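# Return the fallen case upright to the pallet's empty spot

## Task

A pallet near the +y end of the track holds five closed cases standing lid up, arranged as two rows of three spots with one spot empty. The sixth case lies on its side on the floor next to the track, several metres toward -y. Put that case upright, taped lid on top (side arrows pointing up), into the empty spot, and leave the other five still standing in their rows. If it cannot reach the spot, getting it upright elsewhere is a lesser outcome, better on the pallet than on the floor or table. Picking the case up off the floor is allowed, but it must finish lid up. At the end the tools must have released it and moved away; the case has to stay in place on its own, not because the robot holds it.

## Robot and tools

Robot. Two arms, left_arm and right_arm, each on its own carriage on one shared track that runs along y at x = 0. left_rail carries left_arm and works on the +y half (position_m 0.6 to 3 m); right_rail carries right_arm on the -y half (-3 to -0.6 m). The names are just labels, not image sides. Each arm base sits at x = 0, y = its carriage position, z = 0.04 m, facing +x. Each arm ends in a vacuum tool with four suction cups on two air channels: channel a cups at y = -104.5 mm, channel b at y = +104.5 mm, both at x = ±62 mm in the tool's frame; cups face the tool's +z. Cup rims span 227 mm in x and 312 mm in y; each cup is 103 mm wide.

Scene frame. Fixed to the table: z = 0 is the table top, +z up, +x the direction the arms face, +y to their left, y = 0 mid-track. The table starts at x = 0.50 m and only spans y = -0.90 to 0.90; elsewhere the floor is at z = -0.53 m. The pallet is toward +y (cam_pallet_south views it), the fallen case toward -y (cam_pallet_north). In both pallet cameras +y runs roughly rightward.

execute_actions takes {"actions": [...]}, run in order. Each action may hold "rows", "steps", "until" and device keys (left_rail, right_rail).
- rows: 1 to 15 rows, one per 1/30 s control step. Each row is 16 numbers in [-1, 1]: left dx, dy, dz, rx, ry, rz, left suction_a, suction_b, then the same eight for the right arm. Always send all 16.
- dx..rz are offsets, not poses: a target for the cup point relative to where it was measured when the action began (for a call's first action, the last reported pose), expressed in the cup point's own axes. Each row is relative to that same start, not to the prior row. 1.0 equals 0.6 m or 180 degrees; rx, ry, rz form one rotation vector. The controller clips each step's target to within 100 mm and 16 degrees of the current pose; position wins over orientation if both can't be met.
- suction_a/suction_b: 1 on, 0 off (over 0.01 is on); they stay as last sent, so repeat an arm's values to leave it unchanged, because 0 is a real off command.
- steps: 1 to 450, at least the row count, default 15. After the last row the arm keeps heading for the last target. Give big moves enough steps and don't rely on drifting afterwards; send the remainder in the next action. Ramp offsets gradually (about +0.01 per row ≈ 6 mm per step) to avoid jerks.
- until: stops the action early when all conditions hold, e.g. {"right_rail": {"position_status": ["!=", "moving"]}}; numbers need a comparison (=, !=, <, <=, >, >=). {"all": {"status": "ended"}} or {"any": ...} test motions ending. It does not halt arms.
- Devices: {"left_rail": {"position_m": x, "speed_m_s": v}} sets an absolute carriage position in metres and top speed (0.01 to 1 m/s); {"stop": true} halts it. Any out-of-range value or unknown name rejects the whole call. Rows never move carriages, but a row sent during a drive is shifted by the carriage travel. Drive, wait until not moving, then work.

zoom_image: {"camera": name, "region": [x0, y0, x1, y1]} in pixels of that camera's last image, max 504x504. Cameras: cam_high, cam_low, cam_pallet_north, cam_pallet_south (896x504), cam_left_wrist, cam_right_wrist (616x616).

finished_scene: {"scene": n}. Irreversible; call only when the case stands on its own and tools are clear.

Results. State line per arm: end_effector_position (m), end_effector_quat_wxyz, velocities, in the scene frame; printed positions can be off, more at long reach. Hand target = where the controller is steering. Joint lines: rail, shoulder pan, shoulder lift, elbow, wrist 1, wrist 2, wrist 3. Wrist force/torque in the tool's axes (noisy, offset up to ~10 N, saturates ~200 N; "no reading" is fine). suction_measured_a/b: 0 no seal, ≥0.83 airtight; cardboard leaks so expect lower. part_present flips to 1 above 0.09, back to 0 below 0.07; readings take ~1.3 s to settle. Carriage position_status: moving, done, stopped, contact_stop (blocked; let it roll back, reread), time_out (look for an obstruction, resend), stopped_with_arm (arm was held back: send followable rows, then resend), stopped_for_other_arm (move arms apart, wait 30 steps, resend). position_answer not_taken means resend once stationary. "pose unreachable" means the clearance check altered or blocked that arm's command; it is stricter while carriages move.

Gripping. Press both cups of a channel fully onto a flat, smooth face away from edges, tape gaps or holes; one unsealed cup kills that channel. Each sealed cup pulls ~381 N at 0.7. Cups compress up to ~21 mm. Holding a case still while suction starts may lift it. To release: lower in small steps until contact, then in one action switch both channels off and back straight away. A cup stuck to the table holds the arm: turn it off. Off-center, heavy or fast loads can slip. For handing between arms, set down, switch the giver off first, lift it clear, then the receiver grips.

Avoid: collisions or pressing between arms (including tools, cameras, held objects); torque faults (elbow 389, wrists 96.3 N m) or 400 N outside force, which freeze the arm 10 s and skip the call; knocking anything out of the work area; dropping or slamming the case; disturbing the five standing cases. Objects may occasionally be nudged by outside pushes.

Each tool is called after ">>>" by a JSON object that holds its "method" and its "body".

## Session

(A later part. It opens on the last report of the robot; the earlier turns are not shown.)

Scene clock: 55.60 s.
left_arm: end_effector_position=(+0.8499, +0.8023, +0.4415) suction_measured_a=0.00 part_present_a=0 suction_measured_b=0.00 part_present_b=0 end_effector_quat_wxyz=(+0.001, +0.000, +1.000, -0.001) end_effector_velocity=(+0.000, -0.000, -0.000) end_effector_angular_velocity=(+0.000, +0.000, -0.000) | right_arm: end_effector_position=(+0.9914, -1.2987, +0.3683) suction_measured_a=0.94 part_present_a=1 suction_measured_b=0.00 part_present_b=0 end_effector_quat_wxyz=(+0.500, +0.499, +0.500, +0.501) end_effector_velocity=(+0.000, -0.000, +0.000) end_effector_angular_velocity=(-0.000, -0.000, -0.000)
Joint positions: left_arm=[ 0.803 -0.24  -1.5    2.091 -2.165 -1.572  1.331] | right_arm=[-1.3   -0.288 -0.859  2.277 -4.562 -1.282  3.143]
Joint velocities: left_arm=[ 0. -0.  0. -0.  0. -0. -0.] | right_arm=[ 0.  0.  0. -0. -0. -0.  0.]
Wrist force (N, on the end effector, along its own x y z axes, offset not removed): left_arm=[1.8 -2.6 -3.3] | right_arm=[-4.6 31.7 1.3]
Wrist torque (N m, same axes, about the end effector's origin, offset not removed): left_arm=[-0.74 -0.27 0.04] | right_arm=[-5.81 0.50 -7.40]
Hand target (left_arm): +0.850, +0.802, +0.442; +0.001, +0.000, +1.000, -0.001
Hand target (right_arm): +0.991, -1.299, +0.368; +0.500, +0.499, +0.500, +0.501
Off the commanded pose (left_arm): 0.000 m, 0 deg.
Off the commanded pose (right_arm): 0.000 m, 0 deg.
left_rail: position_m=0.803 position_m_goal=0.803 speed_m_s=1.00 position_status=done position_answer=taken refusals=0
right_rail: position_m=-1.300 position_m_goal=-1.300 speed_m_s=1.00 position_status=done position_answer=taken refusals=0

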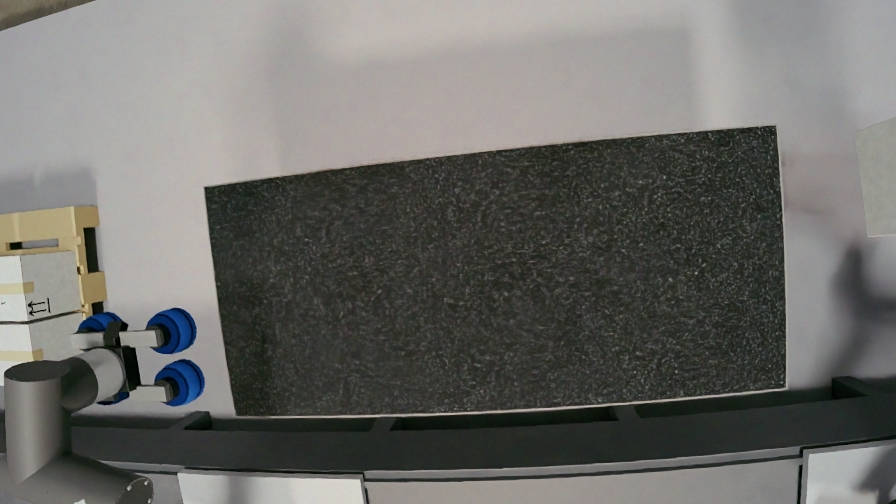

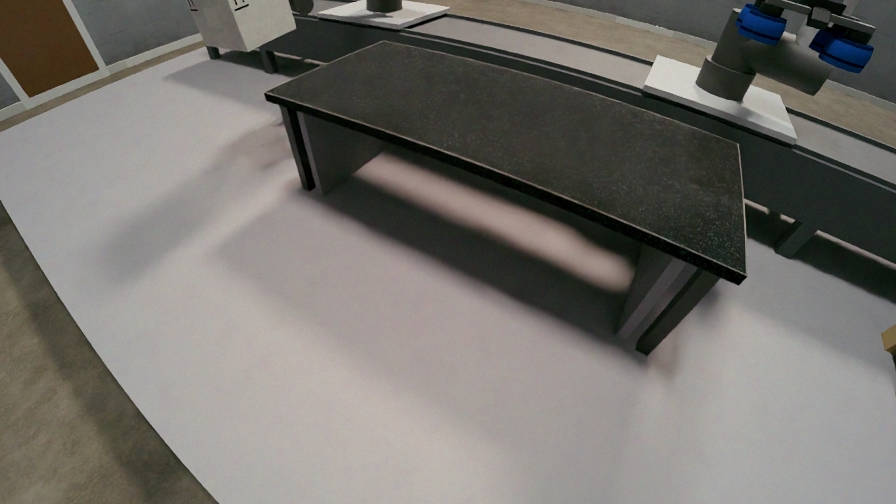

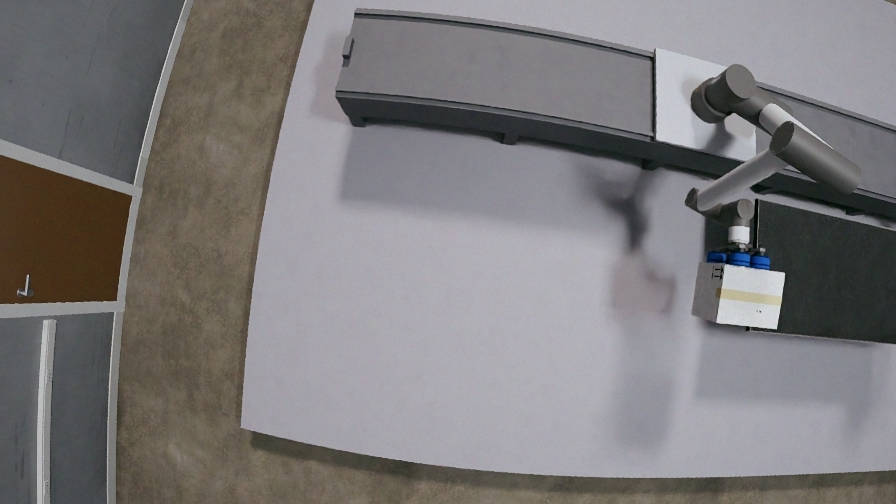

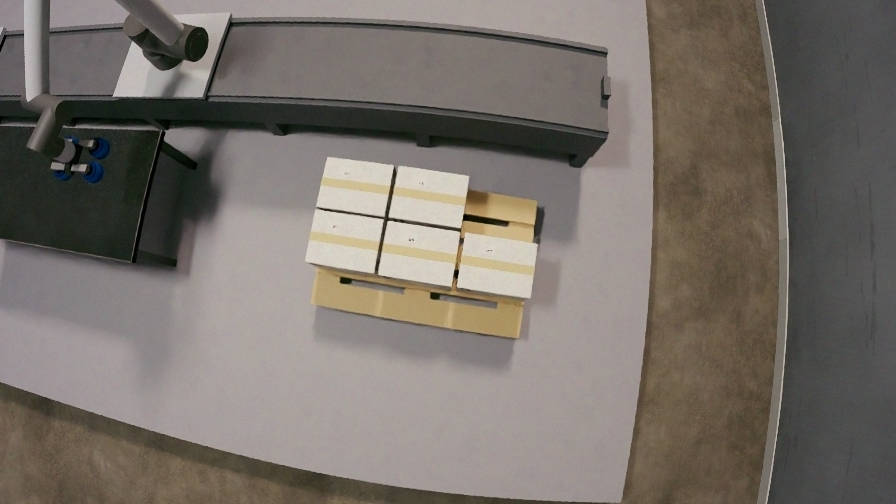

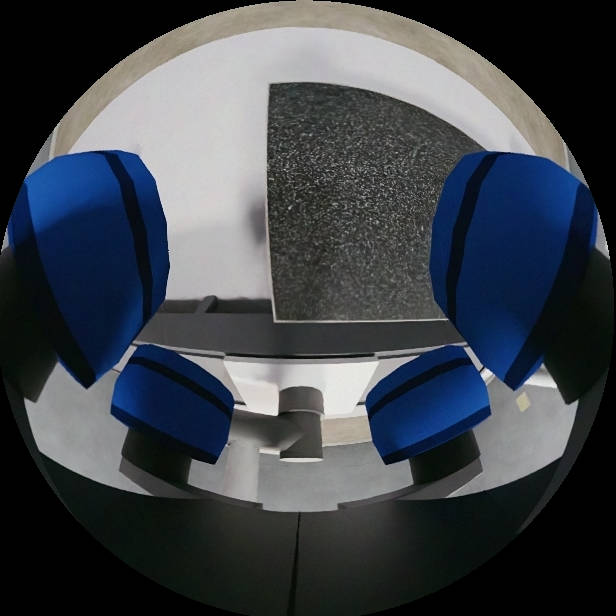

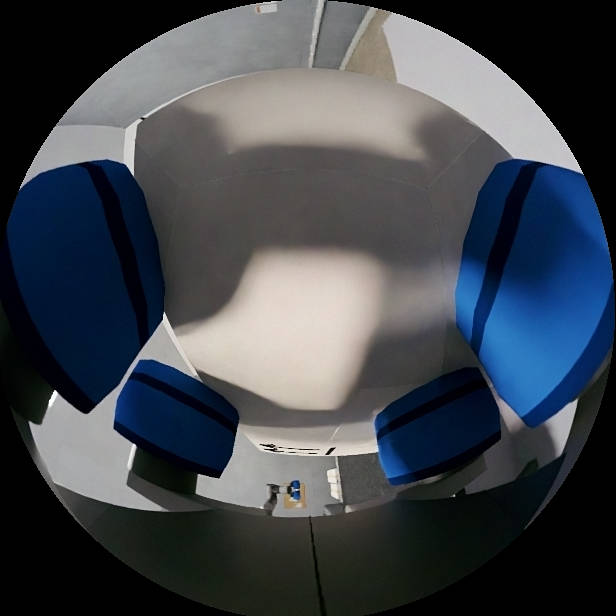

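>>> {"method": "execute_actions", "body": {"actions": [{"left_rail":{"position_m":1.8},"right_rail":{"position_m":-0.6,"speed_m_s":0.4},"rows":[[0,0,0,0,0,0,0,0,0,0,0,0,0,0,1,0]],"steps":200,"until":{"all":{"status":"ended"}}},{"rows":[[0,0,0,0,0,0,0,0,0.1,0,0,0,0,0,1,0],[0,0,0,0,0,0,0,0,0.25,0,0,0,0,0,1,0],[0,0,0,0,0,0,0,0,0.45,0,0,0,0,0,1,0],[0,0,0,0,0,0,0,0,0.7,0,0,0,0,0,1,0]],"steps":90},{"rows":[[0,0,0,0,0,0,0,0,0,-0.05,0,0,0,0,1,0],[0,0,0,0,0,0,0,0,0,-0.1,0,0,0,0,1,0],[0,0,0,0,0,0,0,0,0,-0.15,0,0,0,0,1,0]],"steps":40}]}}

Scene clock: 68.23 s.
left_arm: end_effector_position=(+0.8499, +1.7992, +0.4415) suction_measured_a=0.00 part_present_a=0 suction_measured_b=0.00 part_present_b=0 end_effector_quat_wxyz=(+0.001, +0.000, +1.000, -0.001) end_effector_velocity=(+0.000, -0.000, -0.000) end_effector_angular_velocity=(+0.000, +0.000, +0.000) | right_arm: end_effector_position=(+0.9909, -0.1785, +0.2785) suction_measured_a=0.94 part_present_a=1 suction_measured_b=0.00 part_present_b=0 end_effector_quat_wxyz=(+0.500, +0.500, +0.499, +0.501) end_effector_velocity=(-0.000, +0.000, -0.000) end_effector_angular_velocity=(-0.000, +0.000, +0.000)
Joint positions: left_arm=[ 1.8   -0.24  -1.5    2.091 -2.165 -1.572  1.331] | right_arm=[-0.6    0.292 -0.704  2.085 -4.524 -1.862  3.143]
Joint velocities: left_arm=[ 0. -0.  0. -0.  0.  0. -0.] | right_arm=[ 0.  0.  0. -0. -0.  0. -0.]
Wrist force (N, on the end effector, along its own x y z axes, offset not removed): left_arm=[4.0 -3.2 -1.3] | right_arm=[-3.8 36.7 1.3]
Wrist torque (N m, same axes, about the end effector's origin, offset not removed): left_arm=[-0.81 -0.60 -0.12] | right_arm=[-5.28 0.25 -7.27]
Hand target (left_arm): +0.850, +1.799, +0.442; +0.001, +0.000, +1.000, -0.001
Hand target (right_arm): +0.991, -0.179, +0.278; +0.500, +0.500, +0.499, +0.501
Off the commanded pose (left_arm): 0.000 m, 0 deg.
Off the commanded pose (right_arm): 0.000 m, 0 deg.
left_rail: position_m=1.800 position_m_goal=1.800 speed_m_s=1.00 position_status=done position_answer=taken refusals=0
right_rail: position_m=-0.600 position_m_goal=-0.600 speed_m_s=0.40 position_status=done position_answer=taken refusals=0

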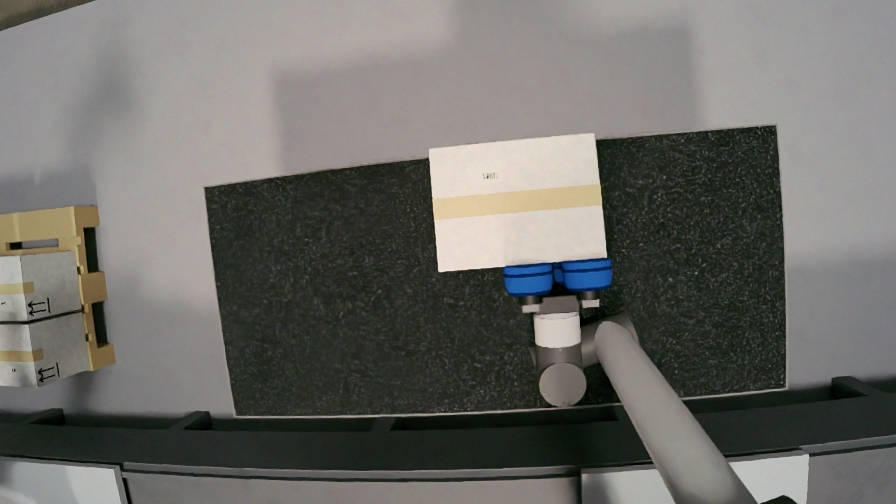

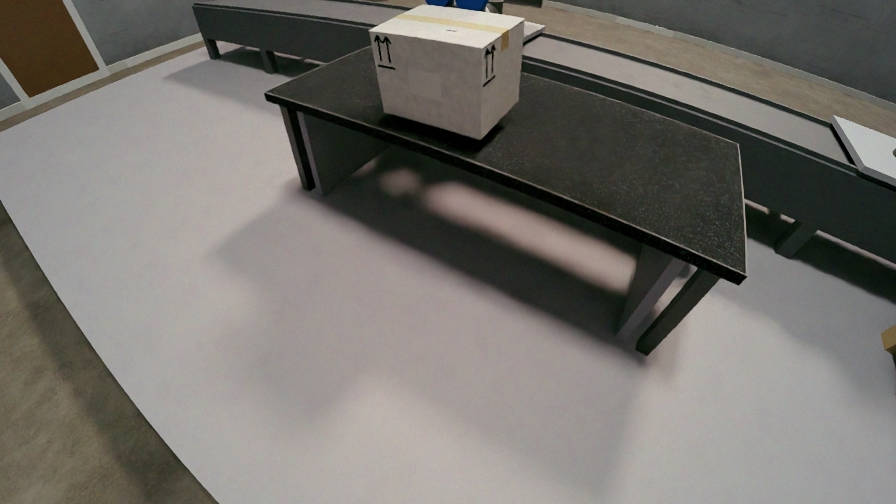

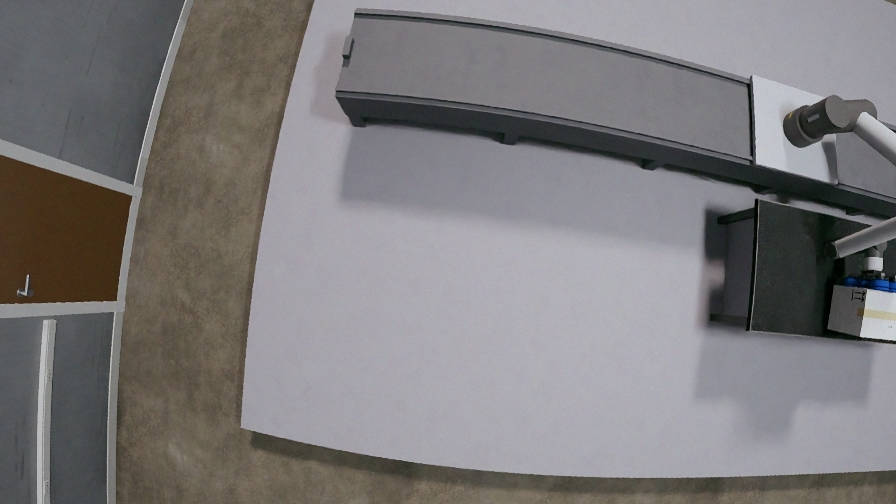

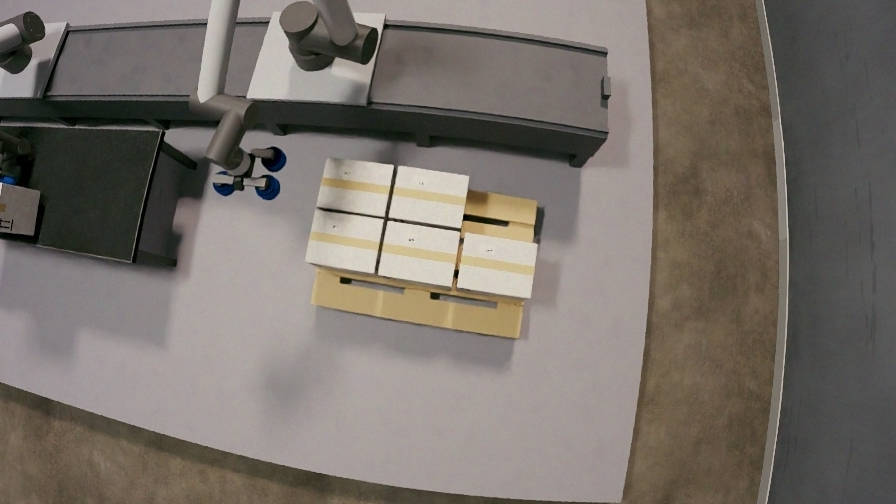

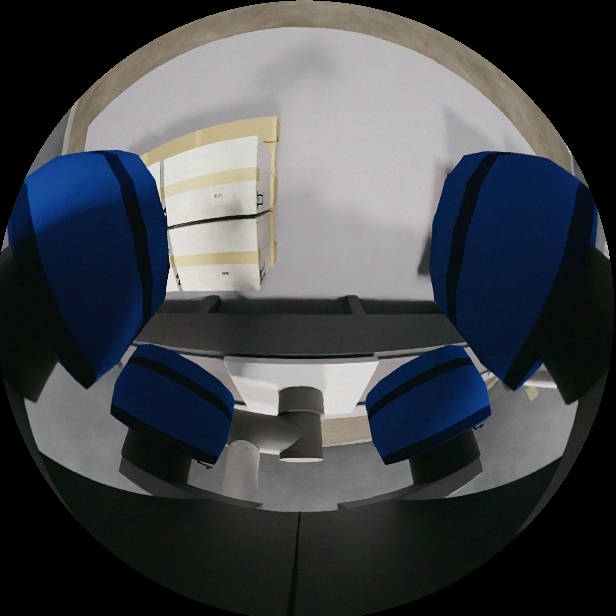

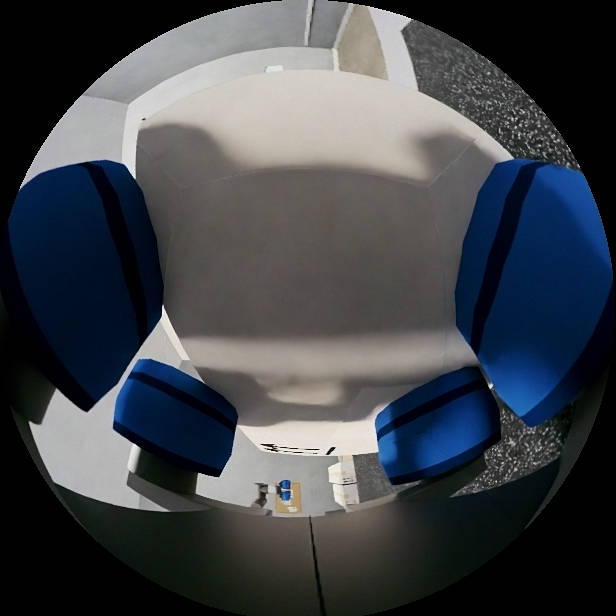

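>>> {"method": "execute_actions", "body": {"actions": [{"rows":[[0,0,0,0,0,0,0,0,0,0,-0.12,0,0,0,1,0]],"steps":30},{"rows":[[0,0,0,0,0,0,0,0,0,-0.025,0,0,0,0,1,0],[0,0,0,0,0,0,0,0,0,-0.05,0,0,0,0,1,0]],"steps":25}]}}

Scene clock: 73.73 s.
left_arm: end_effector_position=(+0.8499, +1.7992, +0.4415) suction_measured_a=0.00 part_present_a=0 suction_measured_b=0.00 part_present_b=0 end_effector_quat_wxyz=(+0.001, +0.000, +1.000, -0.001) end_effector_velocity=(+0.000, +0.000, -0.000) end_effector_angular_velocity=(+0.000, +0.000, -0.000) | right_arm: end_effector_position=(+0.9190, -0.1786, +0.2485) suction_measured_a=0.94 part_present_a=1 suction_measured_b=0.00 part_present_b=0 end_effector_quat_wxyz=(+0.500, +0.500, +0.499, +0.501) end_effector_velocity=(+0.000, +0.000, -0.001) end_effector_angular_velocity=(-0.000, +0.000, +0.000)
Joint positions: left_arm=[ 1.8   -0.24  -1.5    2.091 -2.165 -1.572  1.331] | right_arm=[-0.6    0.32  -0.675  2.165 -4.634 -1.89   3.143]
Joint velocities: left_arm=[ 0.  0.  0. -0.  0. -0.  0.] | right_arm=[ 0.    -0.     0.001 -0.    -0.     0.     0.   ]
Wrist force (N, on the end effector, along its own x y z axes, offset not removed): left_arm=[-0.3 -1.2 -1.1] | right_arm=[-0.3 35.7 -0.5]
Wrist torque (N m, same axes, about the end effector's origin, offset not removed): left_arm=[-0.53 -0.05 -0.05] | right_arm=[-5.23 -0.20 -7.40]
Hand target (left_arm): +0.850, +1.799, +0.442; +0.001, +0.000, +1.000, -0.001
Hand target (right_arm): +0.919, -0.179, +0.248; +0.500, +0.500, +0.499, +0.501
Off the commanded pose (left_arm): 0.000 m, 0 deg.
Off the commanded pose (right_arm): 0.000 m, 0 deg.
left_rail: position_m=1.800 position_m_goal=1.800 speed_m_s=1.00 position_status=done position_answer=taken refusals=0
right_rail: position_m=-0.600 position_m_goal=-0.600 speed_m_s=0.40 position_status=done position_answer=taken refusals=0

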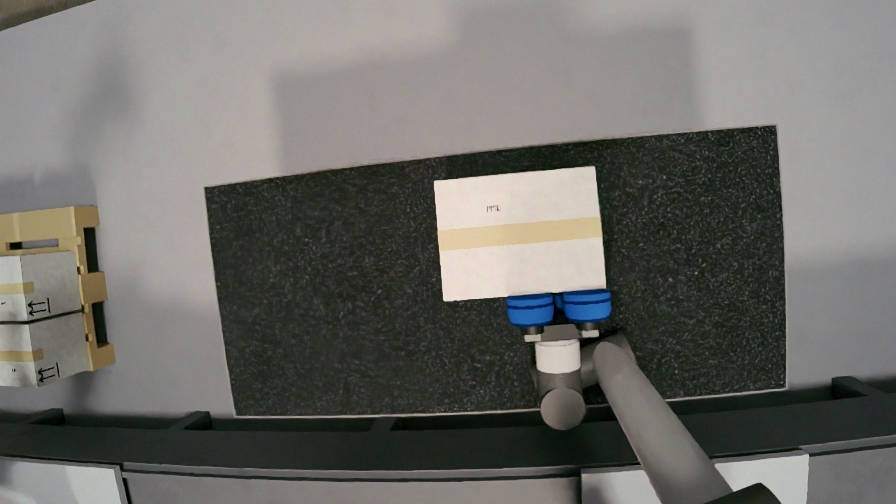

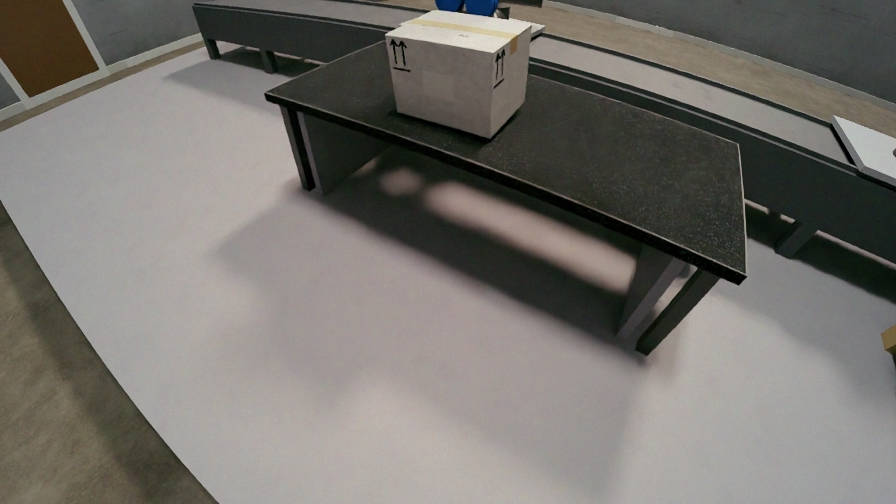

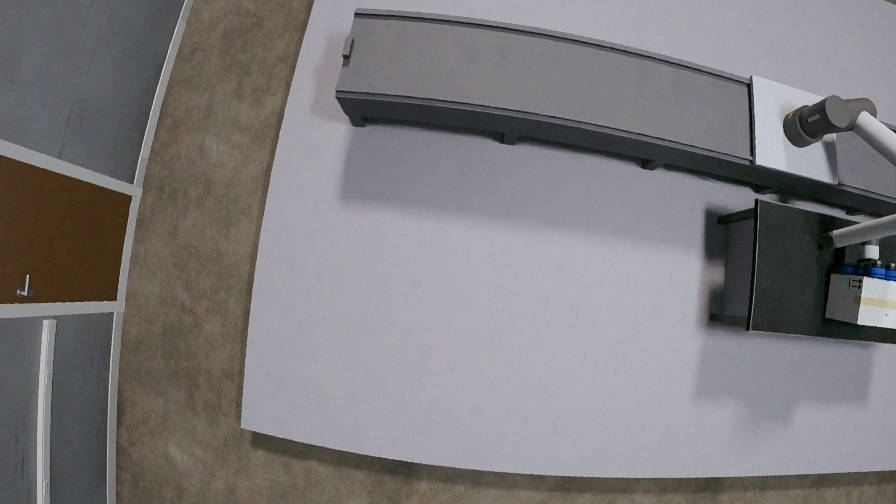

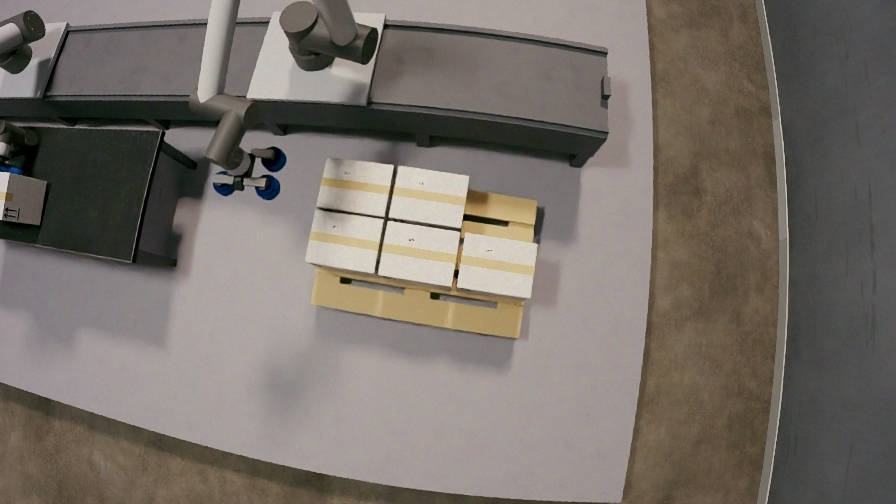

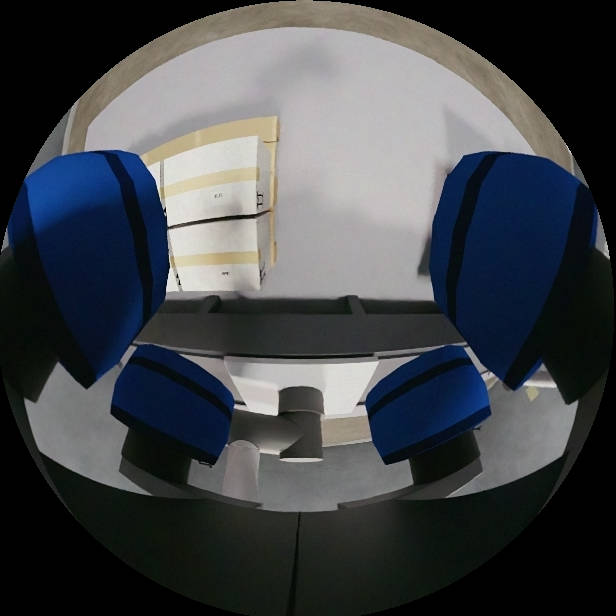

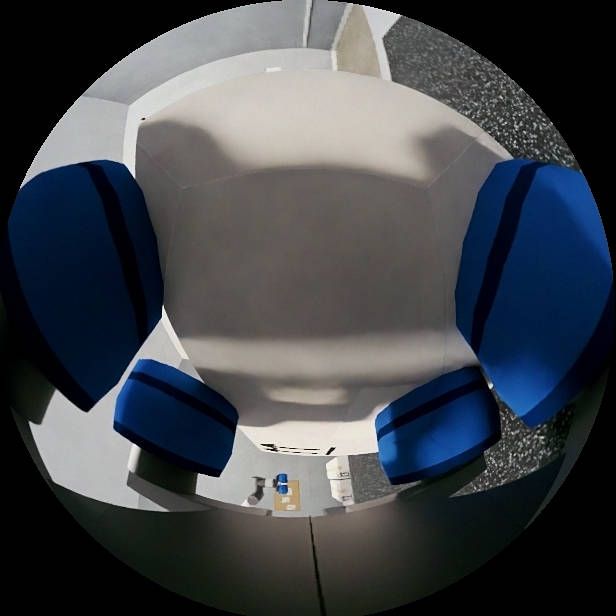

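>>> {"method": "execute_actions", "body": {"actions": [{"rows":[[0,0,0,0,0,0,0,0,0,-0.012,0.02,0,0,0,1,0],[0,0,0,0,0,0,0,0,0,-0.025,0.04,0,0,0,1,0]],"steps":30}]}}

Scene clock: 78.03 s.
left_arm: end_effector_position=(+0.8499, +1.7992, +0.4415) suction_measured_a=0.00 part_present_a=0 suction_measured_b=0.00 part_present_b=0 end_effector_quat_wxyz=(+0.001, +0.000, +1.000, -0.001) end_effector_velocity=(+0.000, -0.000, -0.000) end_effector_angular_velocity=(-0.000, +0.000, -0.000) | right_arm: end_effector_position=(+0.9430, -0.1786, +0.2335) suction_measured_a=0.94 part_present_a=1 suction_measured_b=0.00 part_present_b=0 end_effector_quat_wxyz=(+0.500, +0.500, +0.499, +0.501) end_effector_velocity=(+0.000, -0.000, -0.000) end_effector_angular_velocity=(-0.000, +0.000, -0.000)
Joint positions: left_arm=[ 1.8   -0.24  -1.5    2.091 -2.165 -1.572  1.331] | right_arm=[-0.6    0.31  -0.652  2.13  -4.622 -1.88   3.143]
Joint velocities: left_arm=[ 0.  0.  0. -0. -0. -0.  0.] | right_arm=[ 0. -0.  0. -0.  0.  0.  0.]
Wrist force (N, on the end effector, along its own x y z axes, offset not removed): left_arm=[0.2 -0.6 1.0] | right_arm=[-3.6 76.3 -11.4]
Wrist torque (N m, same axes, about the end effector's origin, offset not removed): left_arm=[-0.45 -0.01 -0.04] | right_arm=[-9.77 -0.54 -11.50]
Hand target (left_arm): +0.850, +1.799, +0.442; +0.001, +0.000, +1.000, -0.001
Hand target (right_arm): +0.943, -0.179, +0.233; +0.500, +0.500, +0.499, +0.501
Off the commanded pose (left_arm): 0.000 m, 0 deg.
Off the commanded pose (right_arm): 0.000 m, 0 deg.
left_rail: position_m=1.800 position_m_goal=1.800 speed_m_s=1.00 position_status=done position_answer=taken refusals=0
right_rail: position_m=-0.600 position_m_goal=-0.600 speed_m_s=0.40 position_status=done position_answer=taken refusals=0

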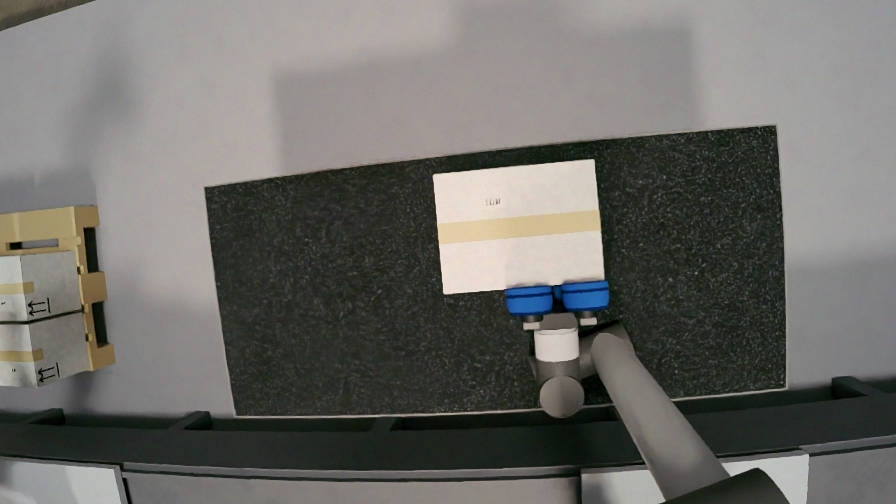

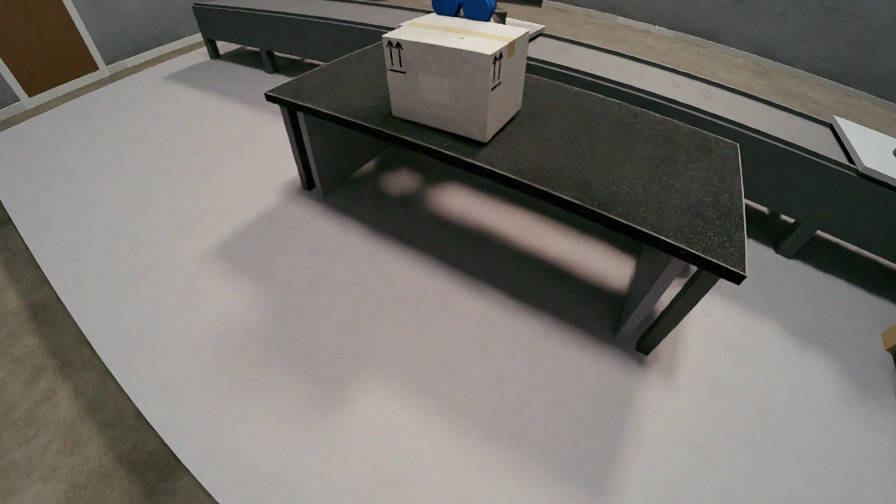

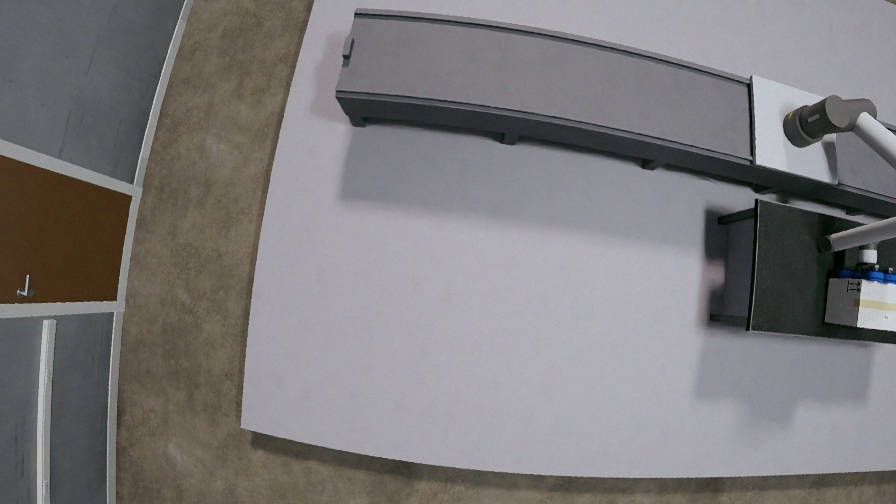

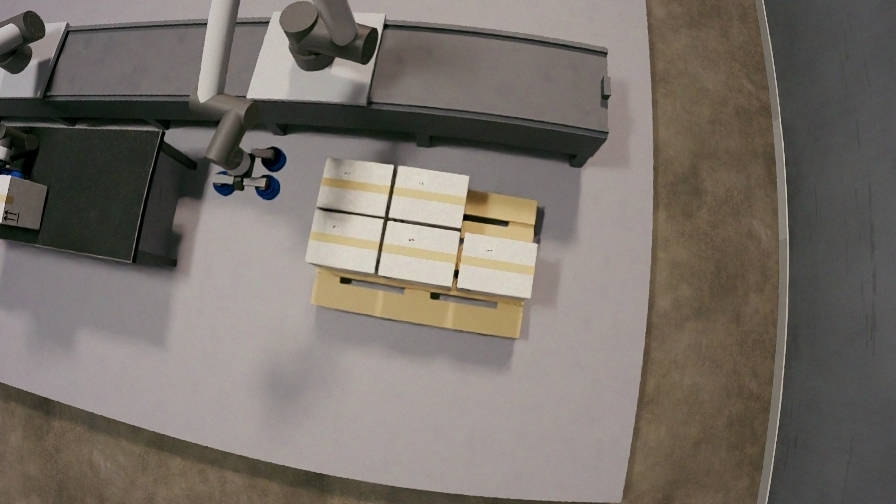

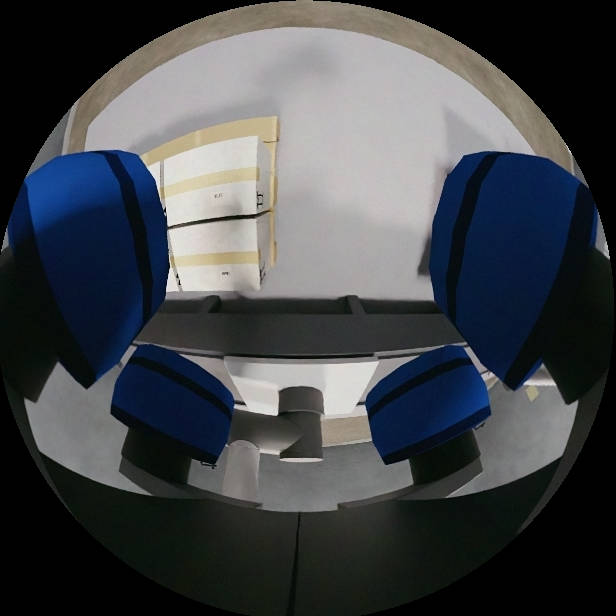

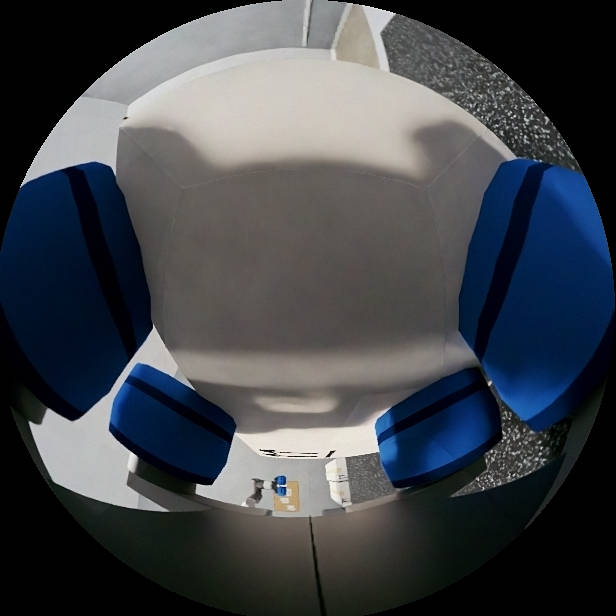

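>>> {"method": "execute_actions", "body": {"actions": [{"rows":[[0,0,0,0,0,0,0,0,0,0,-0.15,0,0,0,0,0]],"steps":35},{"right_rail":{"position_m":-2.0,"speed_m_s":1},"left_rail":{"position_m":1.2},"rows":[[0,0,0,0,0,0,0,0,-0.5,0.3,0,0,0,0,0,0]],"steps":150,"until":{"all":{"status":"ended"}}},{"left_rail":{"position_m":0.6},"rows":[[-0.2,-0.5,0,0,0,0,0,0,0,0,0,0,0,0,0,0]],"steps":100,"until":{"all":{"status":"ended"}}},{"steps":20},{"rows":[[-0.167,-0.65,0.2,0,0,0,0,0,0,0,0,0,0,0,0,0]],"steps":70}]}}

Scene clock: 94.13 s.
left_arm: end_effector_position=(+1.0696, -0.0909, +0.3222) suction_measured_a=0.00 part_present_a=0 suction_measured_b=0.00 part_present_b=0 end_effector_quat_wxyz=(+0.000, +0.000, +1.000, -0.001) end_effector_velocity=(-0.000, -0.000, -0.000) end_effector_angular_velocity=(+0.000, +0.000, -0.000) | right_arm: end_effector_position=(+0.8547, -1.8785, +0.4137) suction_measured_a=0.00 part_present_a=0 suction_measured_b=0.00 part_present_b=0 end_effector_quat_wxyz=(+0.498, +0.502, +0.501, +0.498) end_effector_velocity=(+0.000, -0.000, -0.000) end_effector_angular_velocity=(+0.000, +0.000, -0.000)
Joint positions: left_arm=[ 0.6   -0.732 -0.983  1.537 -2.127 -1.572  0.839] | right_arm=[-2.    -0.142 -0.962  2.465 -4.638 -1.429  3.141]
Joint velocities: left_arm=[ 0. -0.  0. -0.  0.  0.  0.] | right_arm=[ 0. -0.  0. -0. -0. -0.  0.]
Wrist force (N, on the end effector, along its own x y z axes, offset not removed): left_arm=[1.8 -3.9 0.3] | right_arm=[-5.1 -8.1 -1.0]
Wrist torque (N m, same axes, about the end effector's origin, offset not removed): left_arm=[-0.97 -0.32 -0.02] | right_arm=[-0.99 0.44 -0.32]
Hand target (left_arm): +1.070, -0.091, +0.322; +0.000, +0.000, +1.000, -0.001
Hand target (right_arm): +0.855, -1.878, +0.414; +0.498, +0.502, +0.501, +0.498
Off the commanded pose (left_arm): 0.000 m, 0 deg.
Off the commanded pose (right_arm): 0.000 m, 0 deg.
left_rail: position_m=0.600 position_m_goal=0.600 speed_m_s=1.00 position_status=done position_answer=taken refusals=0
right_rail: position_m=-2.000 position_m_goal=-2.000 speed_m_s=1.00 position_status=done position_answer=taken refusals=0

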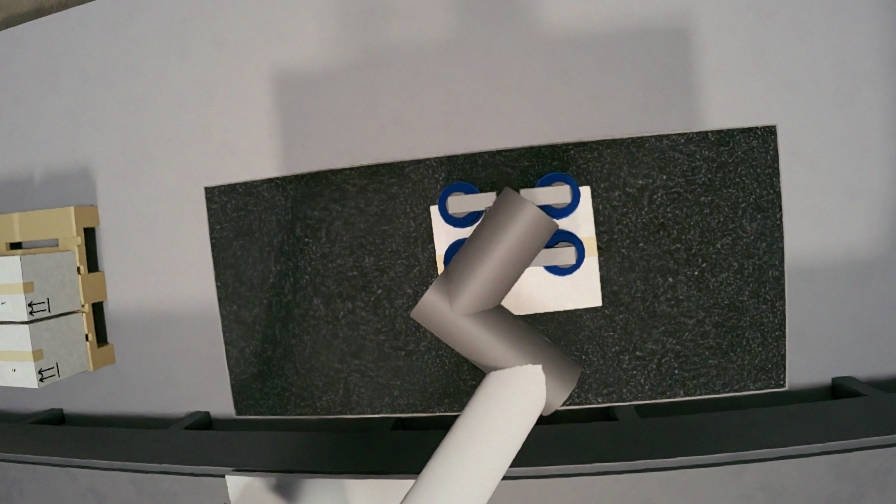

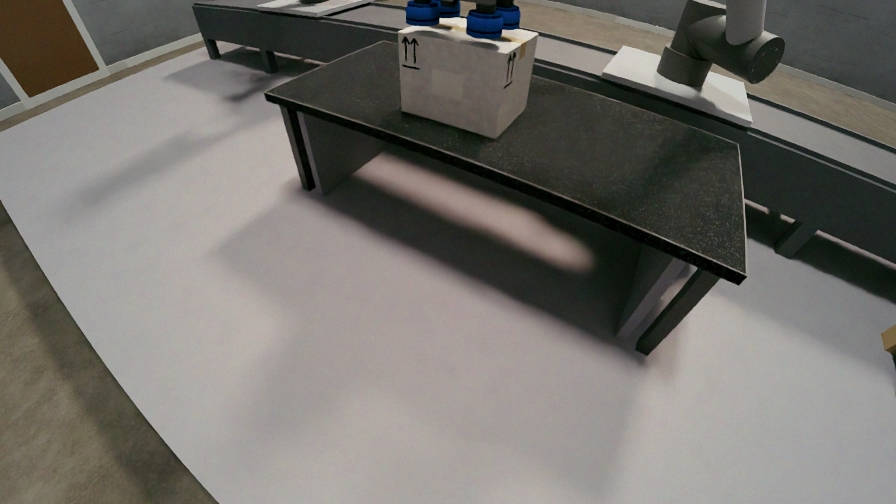

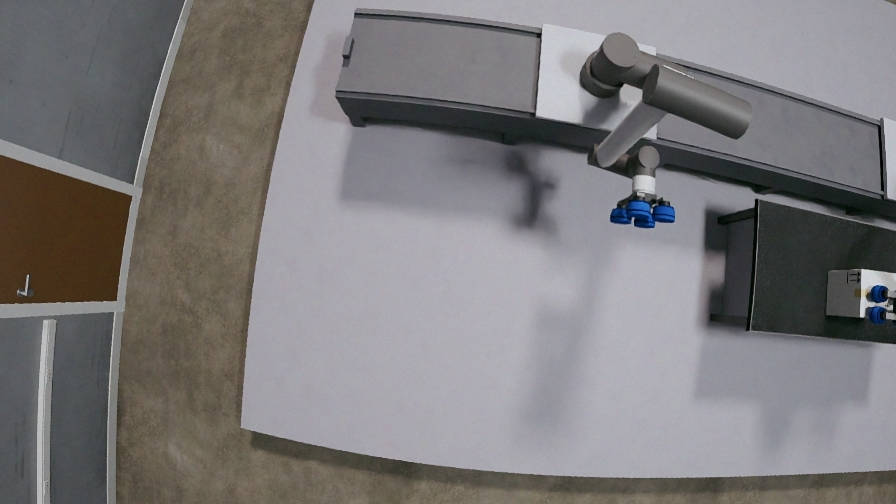

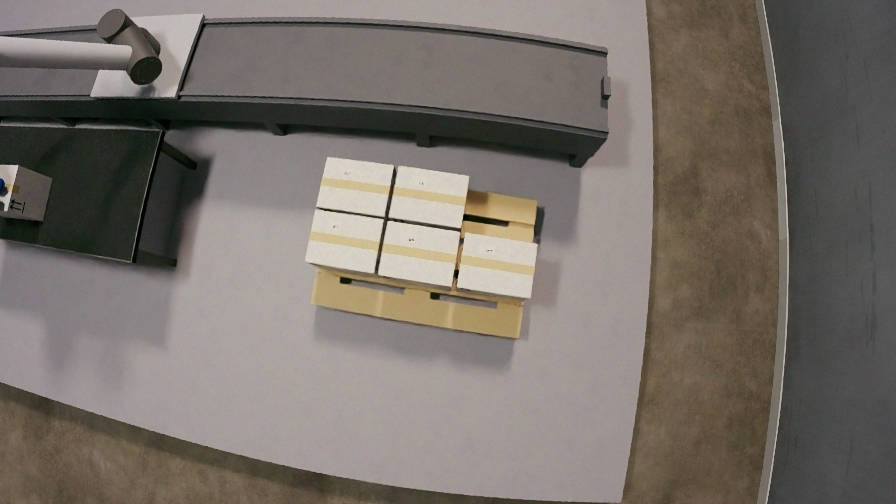

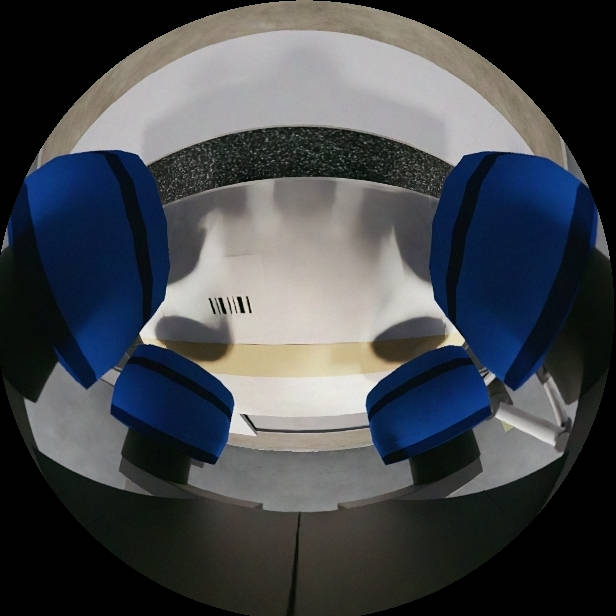

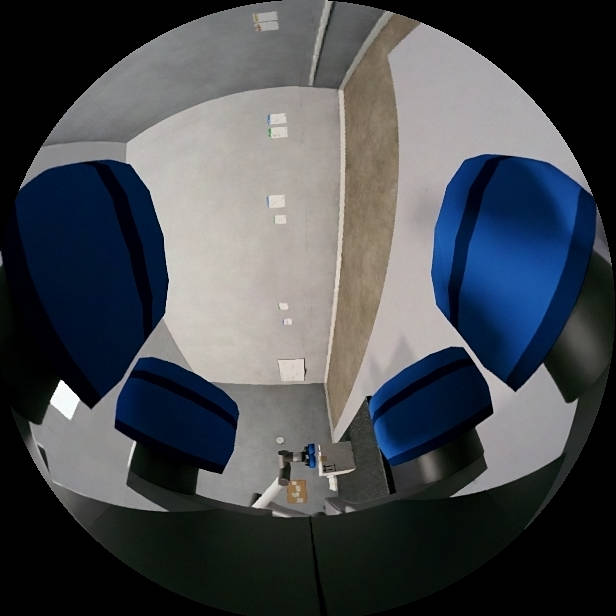

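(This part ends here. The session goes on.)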